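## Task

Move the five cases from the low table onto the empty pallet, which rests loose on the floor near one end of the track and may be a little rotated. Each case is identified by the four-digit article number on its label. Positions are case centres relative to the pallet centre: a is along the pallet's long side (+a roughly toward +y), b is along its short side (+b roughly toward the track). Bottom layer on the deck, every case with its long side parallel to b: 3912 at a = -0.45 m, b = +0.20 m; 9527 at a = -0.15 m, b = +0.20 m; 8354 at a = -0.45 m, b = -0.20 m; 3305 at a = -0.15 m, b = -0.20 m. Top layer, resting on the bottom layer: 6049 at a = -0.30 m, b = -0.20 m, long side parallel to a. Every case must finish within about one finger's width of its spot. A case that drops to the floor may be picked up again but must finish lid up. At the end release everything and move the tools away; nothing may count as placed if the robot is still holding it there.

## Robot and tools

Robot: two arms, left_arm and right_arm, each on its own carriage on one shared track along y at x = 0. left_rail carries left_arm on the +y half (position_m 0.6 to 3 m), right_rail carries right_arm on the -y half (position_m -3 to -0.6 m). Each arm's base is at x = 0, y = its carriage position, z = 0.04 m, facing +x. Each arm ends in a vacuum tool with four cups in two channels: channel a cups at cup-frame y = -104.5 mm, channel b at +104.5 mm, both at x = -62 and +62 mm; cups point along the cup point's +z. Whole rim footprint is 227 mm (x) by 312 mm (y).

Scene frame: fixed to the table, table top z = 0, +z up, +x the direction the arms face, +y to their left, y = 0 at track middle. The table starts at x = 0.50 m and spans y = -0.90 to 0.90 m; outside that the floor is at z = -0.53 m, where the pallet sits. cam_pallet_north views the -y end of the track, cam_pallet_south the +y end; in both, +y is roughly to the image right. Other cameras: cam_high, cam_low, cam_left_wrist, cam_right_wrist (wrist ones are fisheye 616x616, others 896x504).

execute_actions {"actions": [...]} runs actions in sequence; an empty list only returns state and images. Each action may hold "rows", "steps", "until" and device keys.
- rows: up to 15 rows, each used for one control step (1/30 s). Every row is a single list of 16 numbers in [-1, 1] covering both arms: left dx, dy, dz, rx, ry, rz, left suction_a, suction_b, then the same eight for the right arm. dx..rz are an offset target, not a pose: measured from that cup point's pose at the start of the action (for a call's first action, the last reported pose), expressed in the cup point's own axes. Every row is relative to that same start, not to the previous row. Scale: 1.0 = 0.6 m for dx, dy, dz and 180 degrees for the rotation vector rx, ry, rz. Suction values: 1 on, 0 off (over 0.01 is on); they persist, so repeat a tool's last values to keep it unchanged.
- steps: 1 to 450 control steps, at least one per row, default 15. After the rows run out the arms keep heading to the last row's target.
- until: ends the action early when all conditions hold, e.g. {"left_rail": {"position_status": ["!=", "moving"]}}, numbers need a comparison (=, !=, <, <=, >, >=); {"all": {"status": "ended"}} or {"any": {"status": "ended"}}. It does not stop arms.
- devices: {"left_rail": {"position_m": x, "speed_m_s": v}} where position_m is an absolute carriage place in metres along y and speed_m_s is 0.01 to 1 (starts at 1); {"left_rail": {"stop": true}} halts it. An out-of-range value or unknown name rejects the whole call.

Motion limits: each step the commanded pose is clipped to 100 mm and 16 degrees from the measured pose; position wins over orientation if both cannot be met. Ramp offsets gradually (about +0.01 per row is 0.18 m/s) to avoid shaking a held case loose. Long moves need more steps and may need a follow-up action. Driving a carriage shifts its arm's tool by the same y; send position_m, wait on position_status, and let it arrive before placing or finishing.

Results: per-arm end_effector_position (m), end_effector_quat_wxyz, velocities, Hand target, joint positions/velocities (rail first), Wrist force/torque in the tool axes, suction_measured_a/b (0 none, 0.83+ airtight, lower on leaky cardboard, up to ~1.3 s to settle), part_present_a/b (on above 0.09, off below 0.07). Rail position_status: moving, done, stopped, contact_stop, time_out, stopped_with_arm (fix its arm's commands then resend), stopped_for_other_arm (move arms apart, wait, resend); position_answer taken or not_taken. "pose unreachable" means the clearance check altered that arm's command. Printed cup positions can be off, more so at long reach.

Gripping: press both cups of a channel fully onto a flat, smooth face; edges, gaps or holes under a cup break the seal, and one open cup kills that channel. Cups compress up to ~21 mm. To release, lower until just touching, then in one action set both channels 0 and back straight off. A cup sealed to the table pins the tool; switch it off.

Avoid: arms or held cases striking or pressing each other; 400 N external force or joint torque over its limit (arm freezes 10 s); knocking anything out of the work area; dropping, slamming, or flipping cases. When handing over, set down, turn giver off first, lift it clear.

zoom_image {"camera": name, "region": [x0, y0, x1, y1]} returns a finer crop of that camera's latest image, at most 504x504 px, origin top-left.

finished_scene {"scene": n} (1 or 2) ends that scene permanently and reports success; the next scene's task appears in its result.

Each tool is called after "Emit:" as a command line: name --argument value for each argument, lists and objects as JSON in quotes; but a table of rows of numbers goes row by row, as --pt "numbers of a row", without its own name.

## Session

Emit:
execute_actions --actions '[]'

Scene clock: 0.00 s.
left_arm: end_effector_position=(+0.8493, +1.7688, +0.4378) suction_measured_a=0.01 part_present_a=0 suction_measured_b=0.01 part_present_b=0 end_effector_quat_wxyz=(-0.002, +0.001, +1.000, +0.001) end_effector_velocity=(-0.000, +0.000, +0.000) end_effector_angular_velocity=(-0.000, -0.000, +0.000) | right_arm: end_effector_position=(+0.8509, -2.5631, +0.4403) suction_measured_a=0.00 part_present_a=0 suction_measured_b=0.00 part_present_b=0 end_effector_quat_wxyz=(+0.001, -0.001, +1.000, +0.001) end_effector_velocity=(+0.000, -0.000, -0.000) end_effector_angular_velocity=(+0.000, +0.000, -0.000)
Joint positions: left_arm=[ 1.768 -0.238 -1.496  2.093 -2.163 -1.57   1.334] | right_arm=[-2.563 -0.239 -1.498  2.091 -2.166 -1.569  1.331]
Joint velocities: left_arm=[ 0.  0. -0.  0. -0.  0. -0.] | right_arm=[ 0. -0.  0. -0.  0. -0. -0.]
Wrist force (N, on the end effector, along its own x y z axes, offset not removed): no reading
Wrist torque (N m, same axes, about the end effector's origin, offset not removed): no reading
Hand target (left_arm): +0.849, +1.769, +0.438; -0.002, +0.001, +1.000, +0.001
Hand target (right_arm): +0.851, -2.563, +0.440; +0.001, -0.001, +1.000, +0.001
left_rail: position_m=1.768 position_m_goal=1.768 speed_m_s=1.00 position_status=done position_answer=taken refusals=0
right_rail: position_m=-2.563 position_m_goal=-2.563 speed_m_s=1.00 position_status=done position_answer=taken refusals=0

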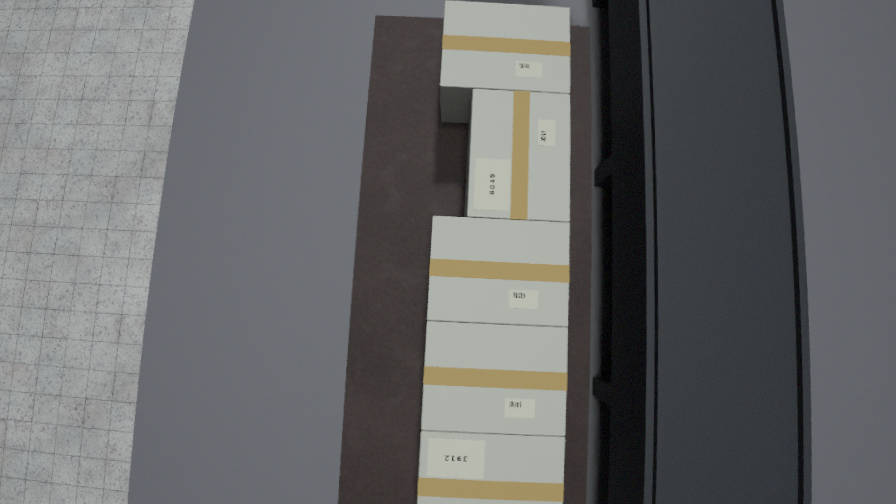

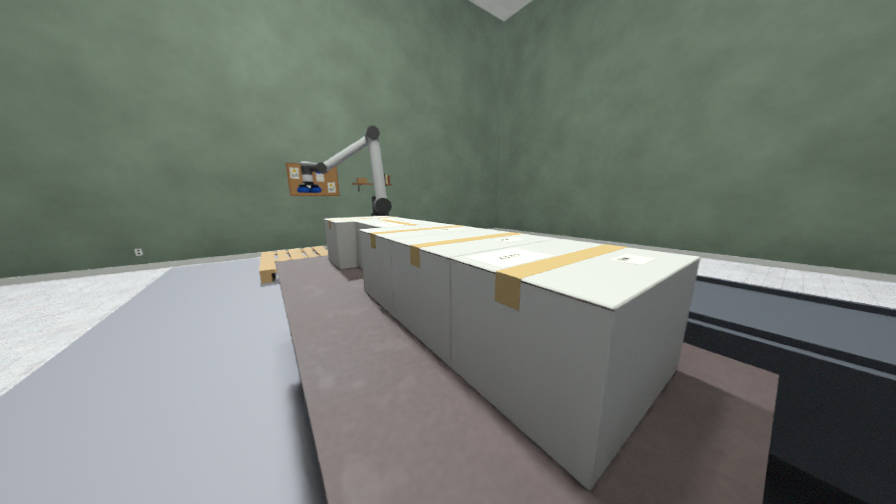

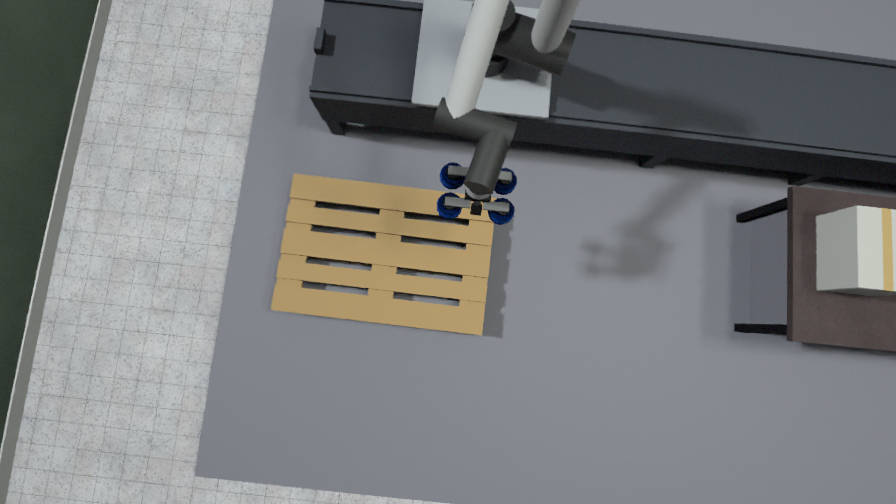

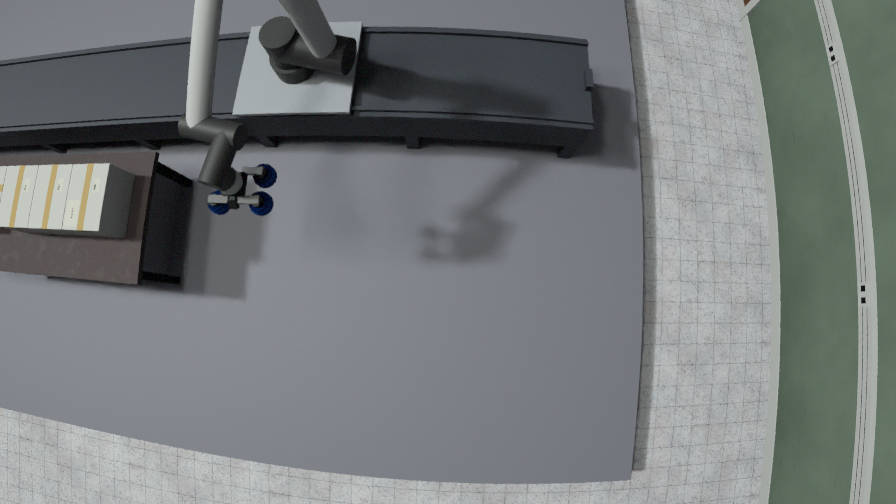

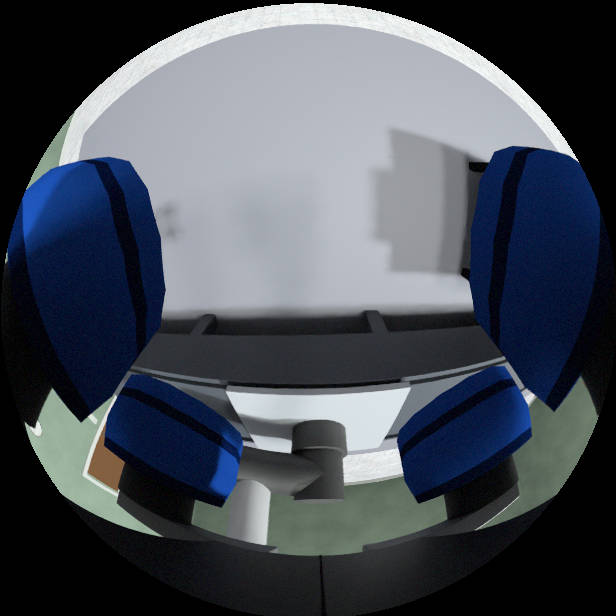

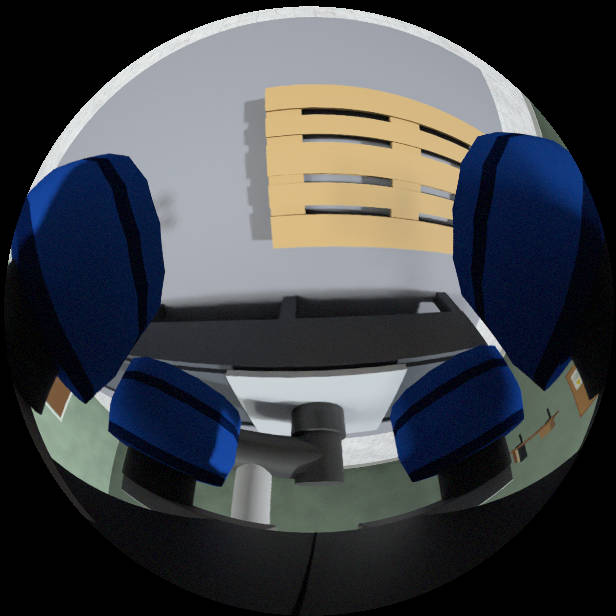

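Emit:
execute_actions --actions '[{"rows":[[0.8,-0.93,0.1,0,0,-0.99,0,0,-0.25,-1,0.93,0,0,-0.5,0,0]],"steps":100,"left_rail":{"position_m":0.75},"right_rail":{"position_m":-3}}]'

Emit:
zoom_image --camera "cam_left_wrist" --region '[160,200,470,420]'

Scene clock: 12.10 s.
left_arm: end_effector_position=(+0.3701, +0.1929, +0.3781) suction_measured_a=0.01 part_present_a=0 suction_measured_b=0.01 part_present_b=0 end_effector_quat_wxyz=(-0.002, +1.000, -0.017, -0.000) end_effector_velocity=(-0.000, -0.000, -0.000) end_effector_angular_velocity=(+0.004, -0.002, +0.017) | right_arm: end_effector_position=(+1.0009, -3.6000, -0.1180) suction_measured_a=0.00 part_present_a=0 suction_measured_b=0.00 part_present_b=0 end_effector_quat_wxyz=(-0.001, +0.708, -0.707, +0.001) end_effector_velocity=(-0.000, -0.000, -0.000) end_effector_angular_velocity=(+0.000, +0.000, +0.000)
Joint positions: left_arm=[ 0.75  -1.29  -1.663  2.36  -2.264 -1.571 -2.826] | right_arm=[-3.    -0.714 -0.687  1.798 -2.683 -1.569 -0.715]
Joint velocities: left_arm=[ 0.    -0.002  0.    -0.001  0.004  0.003 -0.018] | right_arm=[ 0. -0.  0. -0.  0.  0. -0.]
Wrist force (N, on the end effector, along its own x y z axes, offset not removed): left_arm=[0.4 -4.2 2.1] | right_arm=[4.7 -11.7 -5.3]
Wrist torque (N m, same axes, about the end effector's origin, offset not removed): left_arm=[-0.72 -0.13 -0.07] | right_arm=[-1.94 -1.48 0.19]
Hand target (left_arm): +0.370, +0.193, +0.378; -0.002, +1.000, -0.016, -0.000
Hand target (right_arm): +1.001, -3.600, -0.118; -0.001, +0.708, -0.707, +0.001
Off the commanded pose (left_arm): 0.002 m, 0 deg.
Off the commanded pose (right_arm): 0.002 m, 0 deg.
left_rail: position_m=0.750 position_m_goal=0.750 speed_m_s=1.00 position_status=done position_answer=taken refusals=0
right_rail: position_m=-3.000 position_m_goal=-3.000 speed_m_s=1.00 position_status=done position_answer=taken refusals=0

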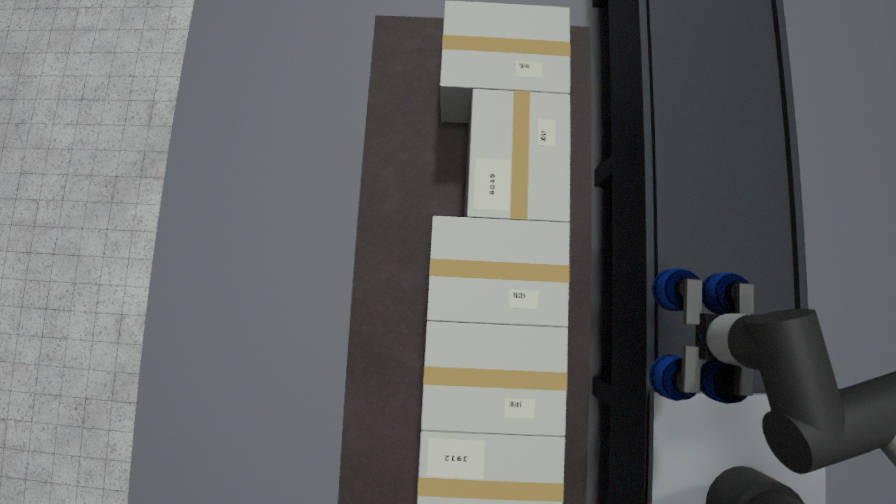

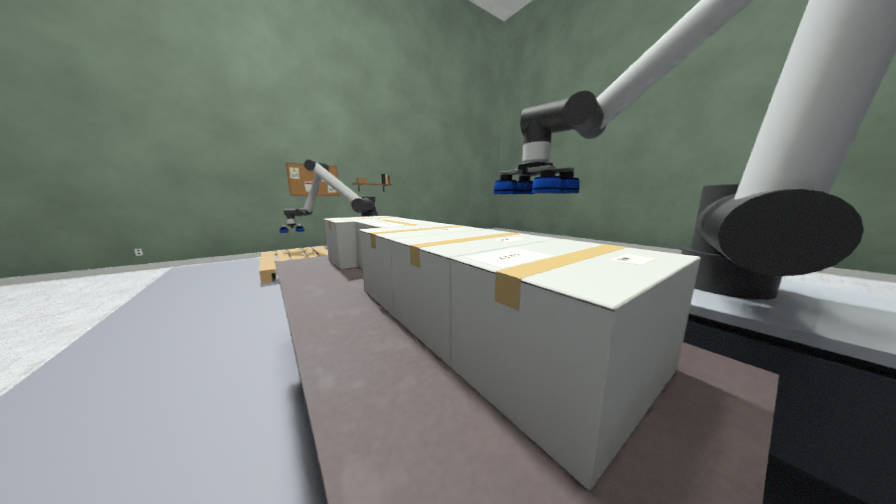

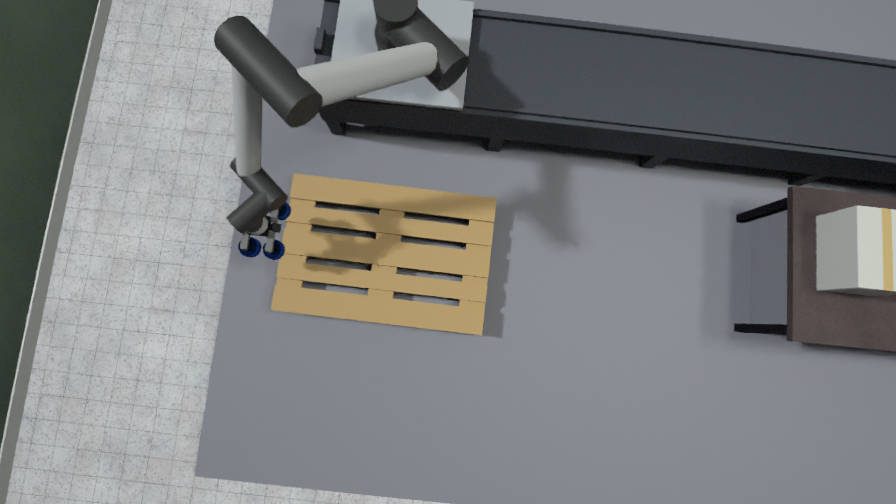

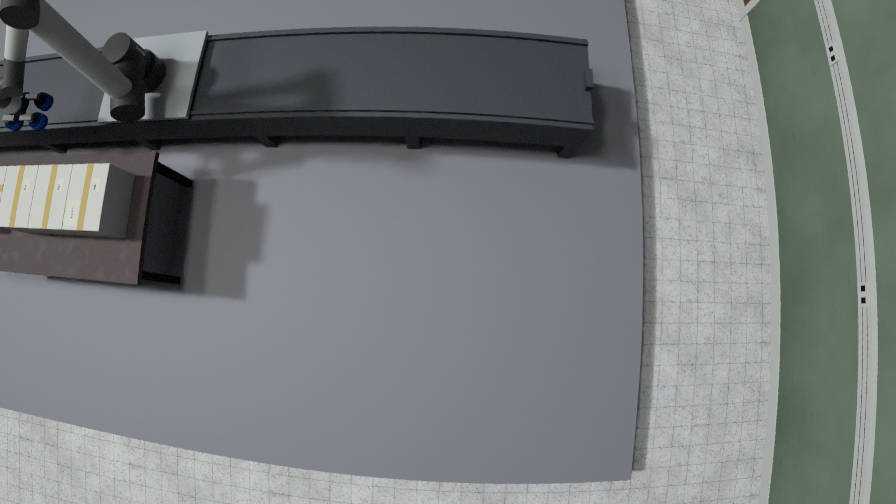

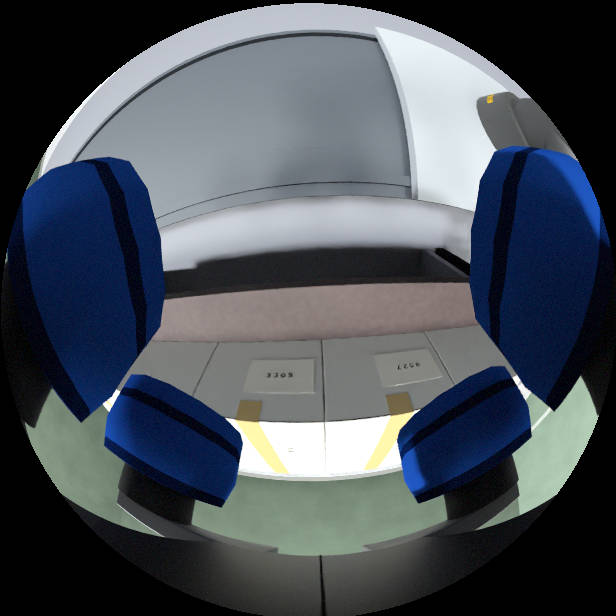

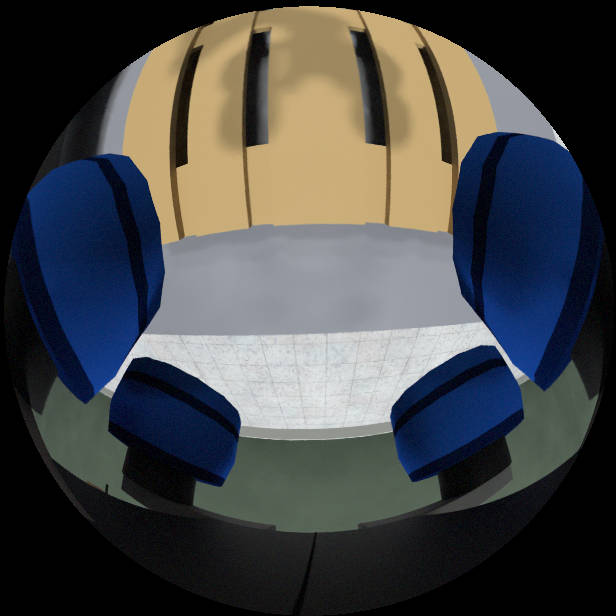

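Region (160, 200, 470, 420) of cam_left_wrist's 616x616 image, scaled by 1.626, with more detail than that image has; it fills the top 358 rows of this view, and the rest is white.

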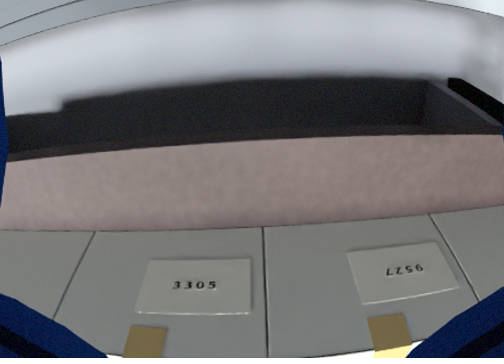

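Emit:
zoom_image --camera "cam_right_wrist" --region '[210,130,410,330]'

Emit:
execute_actions --actions '[{"steps":58,"left_rail":{"position_m":2.5},"right_rail":{"position_m":-1.8}}]'

Emit:
zoom_image --camera "cam_right_wrist" --region '[210,130,410,330]'

Emit:
execute_actions --actions '[{"rows":[[0,0,0,0,0,0,0,0,0,0,-0.6,0,0,0,0,0]],"steps":38},{"rows":[[0,0,0,0,0,0,0,0,-0.977,0.315,-0.427,0,0,0,0,0]],"steps":15},{"steps":58,"right_rail":{"position_m":-0.6}}]'

Emit:
zoom_image --camera "cam_right_wrist" --region '[180,130,440,330]'

Region (210, 130, 410, 330) of cam_right_wrist's 616x616 image, scaled by 2.520, with more detail than that image has.

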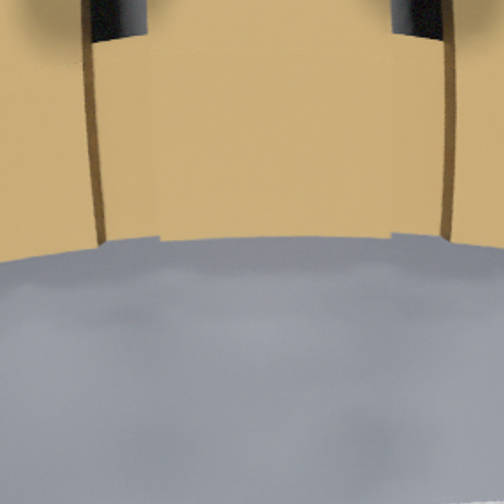

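Scene clock: 21.00 s.
left_arm: end_effector_position=(+0.3701, +1.8202, +0.3781) suction_measured_a=0.01 part_present_a=0 suction_measured_b=0.01 part_present_b=0 end_effector_quat_wxyz=(-0.002, +1.000, -0.016, -0.000) end_effector_velocity=(+0.000, +0.706, -0.000) end_effector_angular_velocity=(+0.000, +0.000, +0.000) | right_arm: end_effector_position=(+1.0008, -2.4000, -0.1181) suction_measured_a=0.00 part_present_a=0 suction_measured_b=0.00 part_present_b=0 end_effector_quat_wxyz=(-0.001, +0.708, -0.707, +0.000) end_effector_velocity=(-0.000, -0.000, +0.000) end_effector_angular_velocity=(-0.000, -0.000, -0.000)
Joint positions: left_arm=[ 2.377 -1.29  -1.663  2.36  -2.263 -1.57  -2.828] | right_arm=[-1.8   -0.714 -0.687  1.798 -2.683 -1.569 -0.715]
Joint velocities: left_arm=[ 0.706  0.    -0.     0.     0.    -0.     0.   ] | right_arm=[ 0. -0. -0. -0.  0.  0.  0.]
Wrist force (N, on the end effector, along its own x y z axes, offset not removed): left_arm=[3.4 -6.0 -0.1] | right_arm=[1.9 -2.5 4.3]
Wrist torque (N m, same axes, about the end effector's origin, offset not removed): left_arm=[-0.69 -0.44 0.01] | right_arm=[-1.01 -1.03 0.40]
Hand target (left_arm): +0.370, +1.853, +0.378; -0.002, +1.000, -0.016, -0.000
Hand target (right_arm): +1.001, -2.400, -0.118; -0.001, +0.708, -0.707, +0.001
Off the commanded pose (left_arm): 0.002 m, 0 deg.
Off the commanded pose (right_arm): 0.002 m, 0 deg.
left_rail: position_m=2.377 position_m_goal=2.500 speed_m_s=1.00 position_status=moving position_answer=taken refusals=0
right_rail: position_m=-1.800 position_m_goal=-1.800 speed_m_s=1.00 position_status=done position_answer=taken refusals=0

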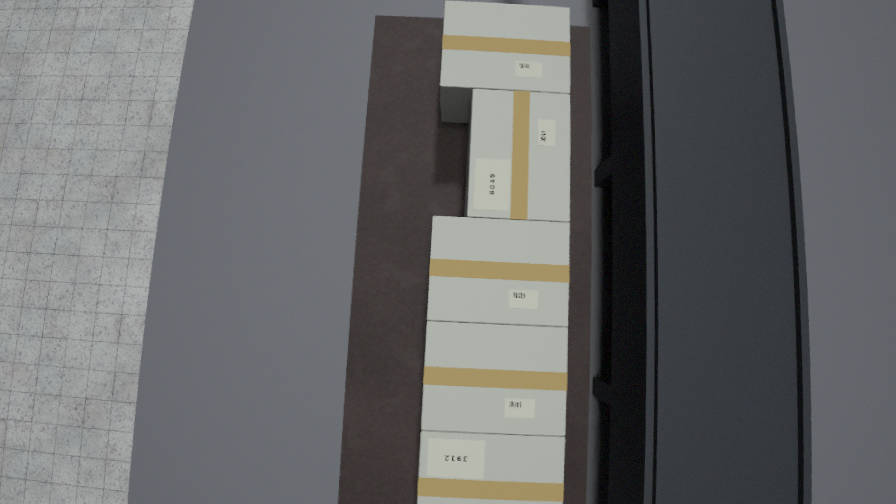

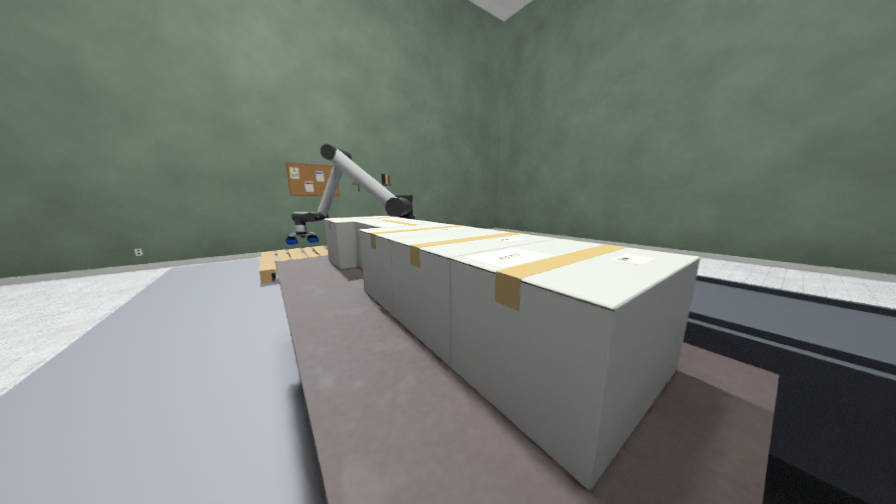

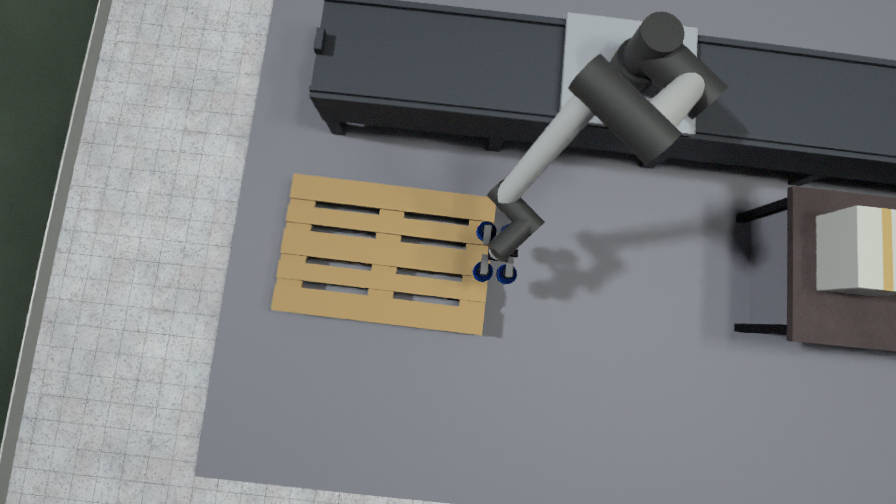

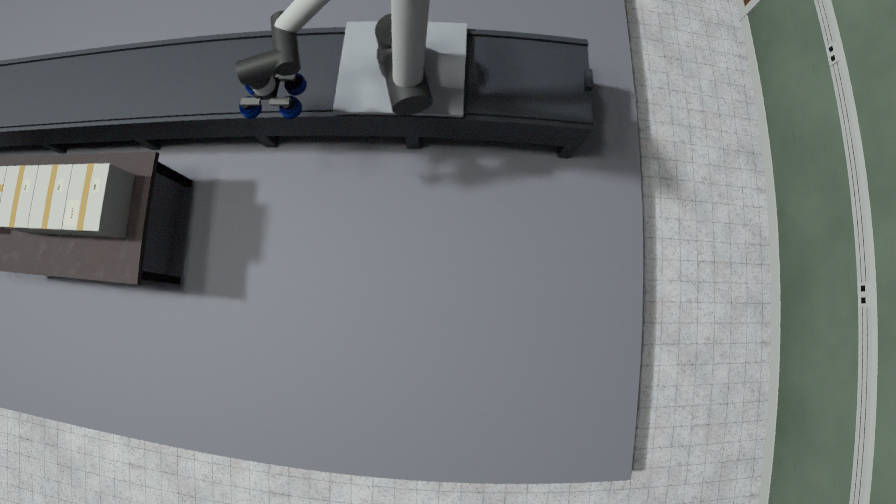

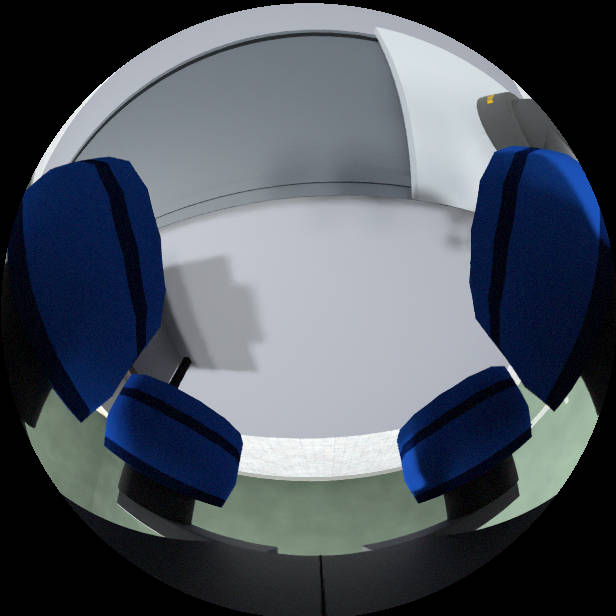

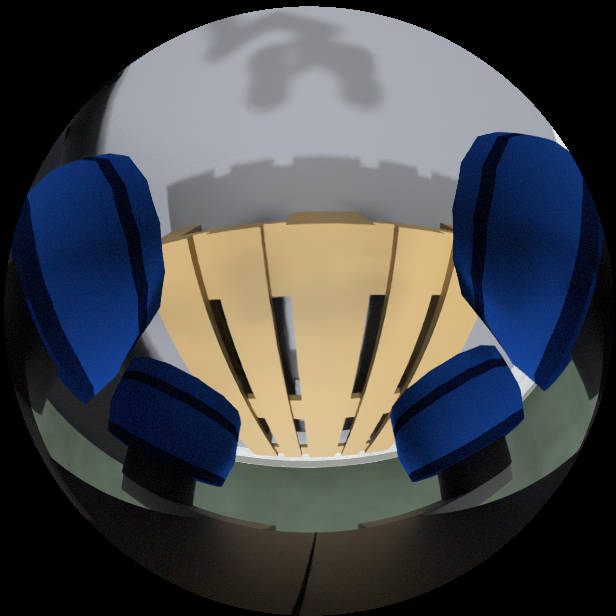

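Region (210, 130, 410, 330) of cam_right_wrist's 616x616 image, scaled by 2.520, with more detail than that image has.

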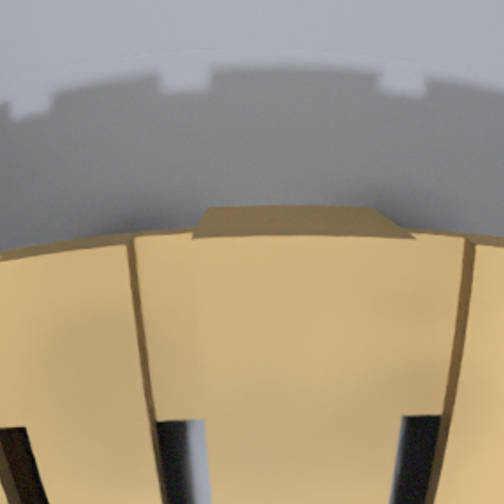

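Scene clock: 24.70 s.
left_arm: end_effector_position=(+0.3701, +1.9434, +0.3781) suction_measured_a=0.01 part_present_a=0 suction_measured_b=0.01 part_present_b=0 end_effector_quat_wxyz=(-0.002, +1.000, -0.016, -0.000) end_effector_velocity=(+0.000, +0.000, +0.000) end_effector_angular_velocity=(-0.000, -0.000, -0.000) | right_arm: end_effector_position=(+0.8119, -0.6135, +0.4978) suction_measured_a=0.00 part_present_a=0 suction_measured_b=0.00 part_present_b=0 end_effector_quat_wxyz=(-0.001, +0.708, -0.707, +0.000) end_effector_velocity=(-0.000, +0.000, -0.000) end_effector_angular_velocity=(+0.000, +0.000, -0.000)
Joint positions: left_arm=[ 2.5   -1.29  -1.663  2.36  -2.263 -1.57  -2.828] | right_arm=[-0.6   -0.267 -1.583  2.088 -2.076 -1.569 -0.269]
Joint velocities: left_arm=[ 0.  0. -0.  0.  0. -0.  0.] | right_arm=[ 0.  0. -0. -0.  0. -0.  0.]
Wrist force (N, on the end effector, along its own x y z axes, offset not removed): left_arm=[2.3 -1.1 4.1] | right_arm=[-1.5 -6.5 2.1]
Wrist torque (N m, same axes, about the end effector's origin, offset not removed): left_arm=[-0.28 -0.51 -0.06] | right_arm=[-1.47 -0.78 0.44]
Hand target (left_arm): +0.370, +1.943, +0.378; -0.002, +1.000, -0.016, -0.000
Hand target (right_arm): +0.812, -0.614, +0.498; -0.001, +0.708, -0.707, +0.000
Off the commanded pose (left_arm): 0.000 m, 0 deg.
Off the commanded pose (right_arm): 0.001 m, 0 deg.
left_rail: position_m=2.500 position_m_goal=2.500 speed_m_s=1.00 position_status=done position_answer=taken refusals=0
right_rail: position_m=-0.600 position_m_goal=-0.600 speed_m_s=1.00 position_status=done position_answer=taken refusals=0

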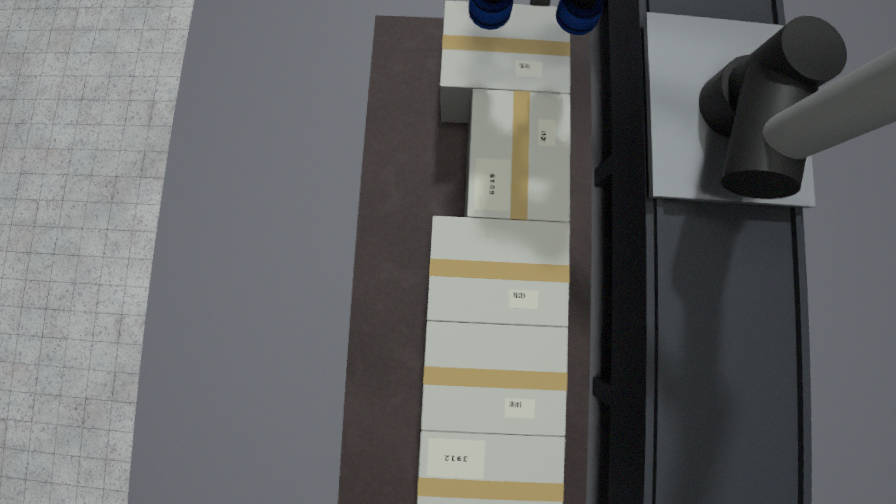

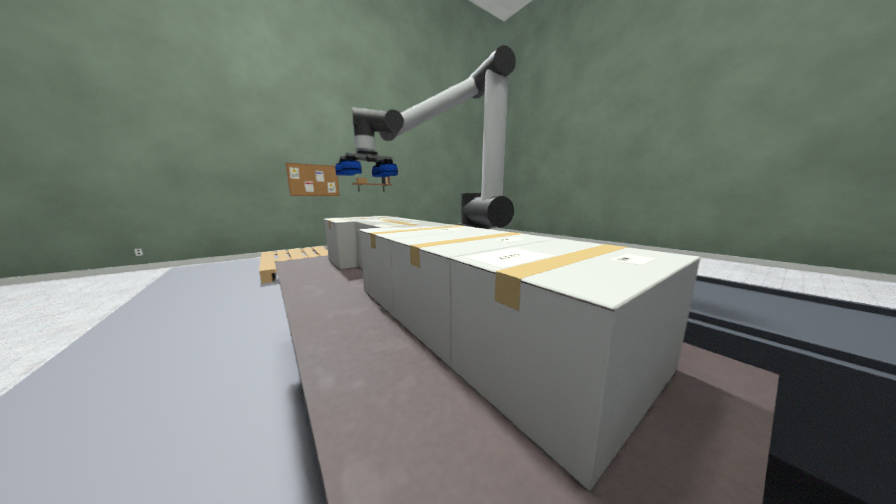

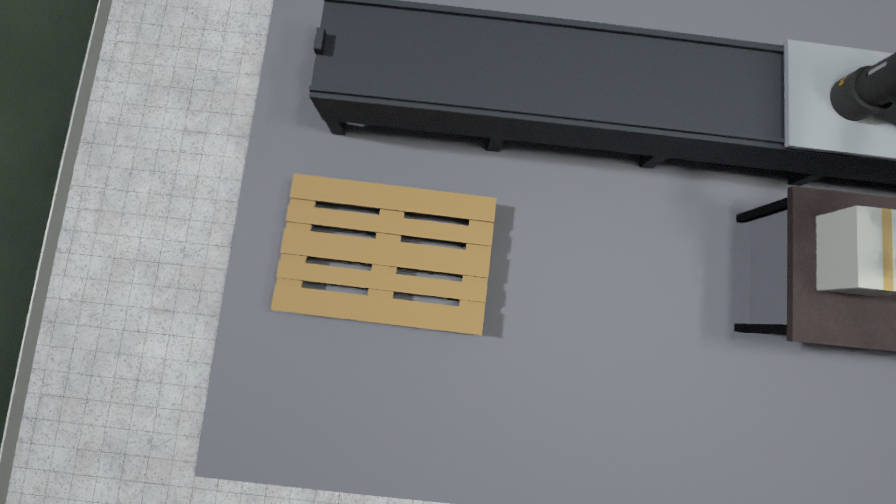

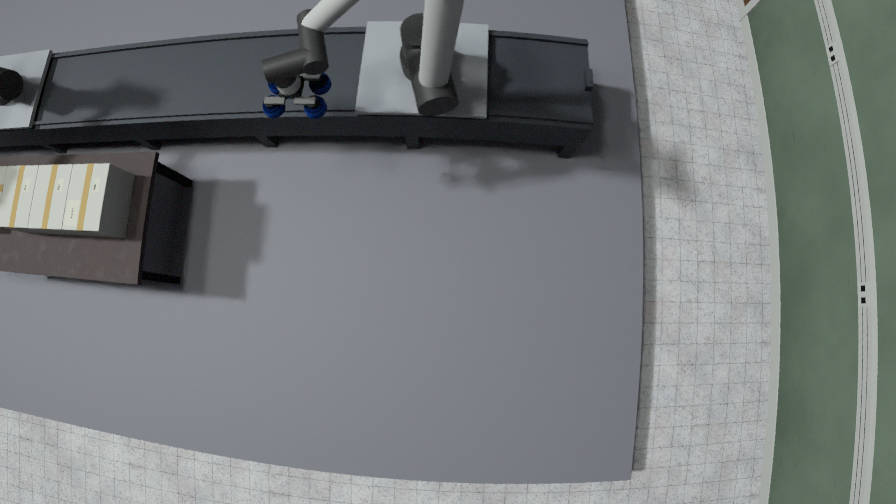

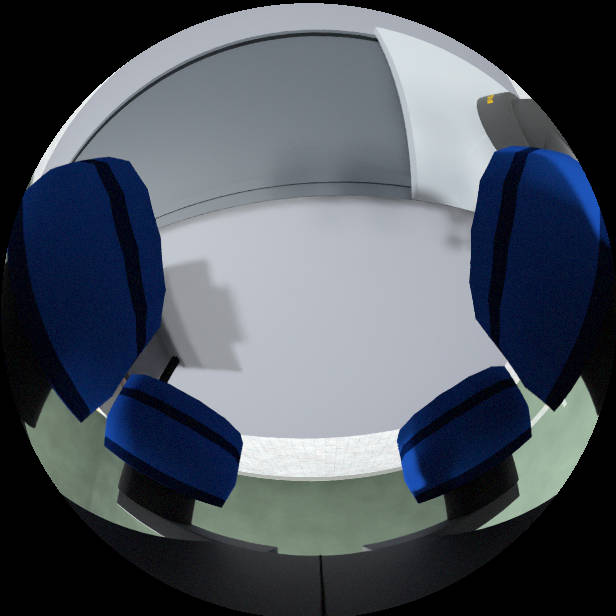

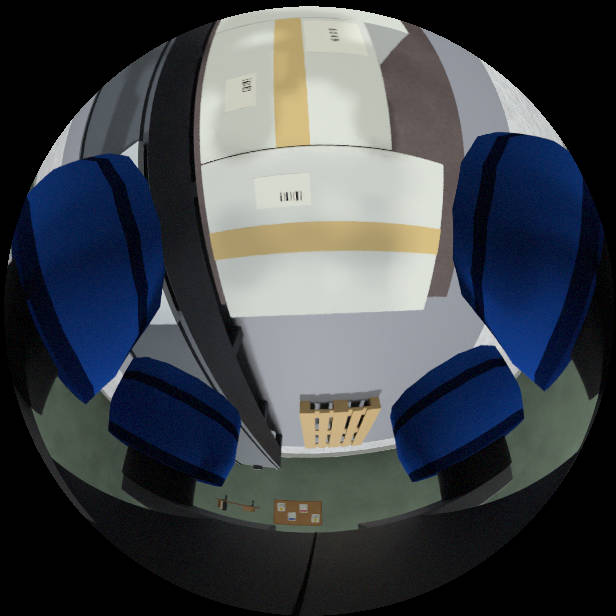

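Region (180, 130, 440, 330) of cam_right_wrist's 616x616 image, scaled by 1.938, with more detail than that image has; it fills the top 388 rows of this view, and the rest is white.

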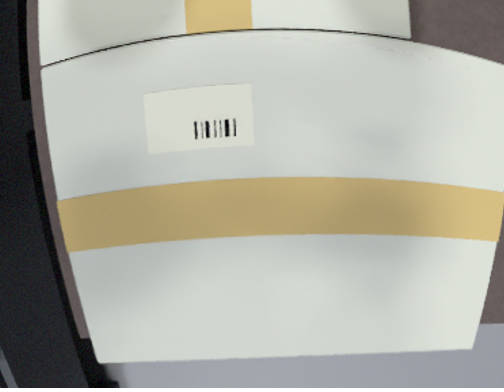

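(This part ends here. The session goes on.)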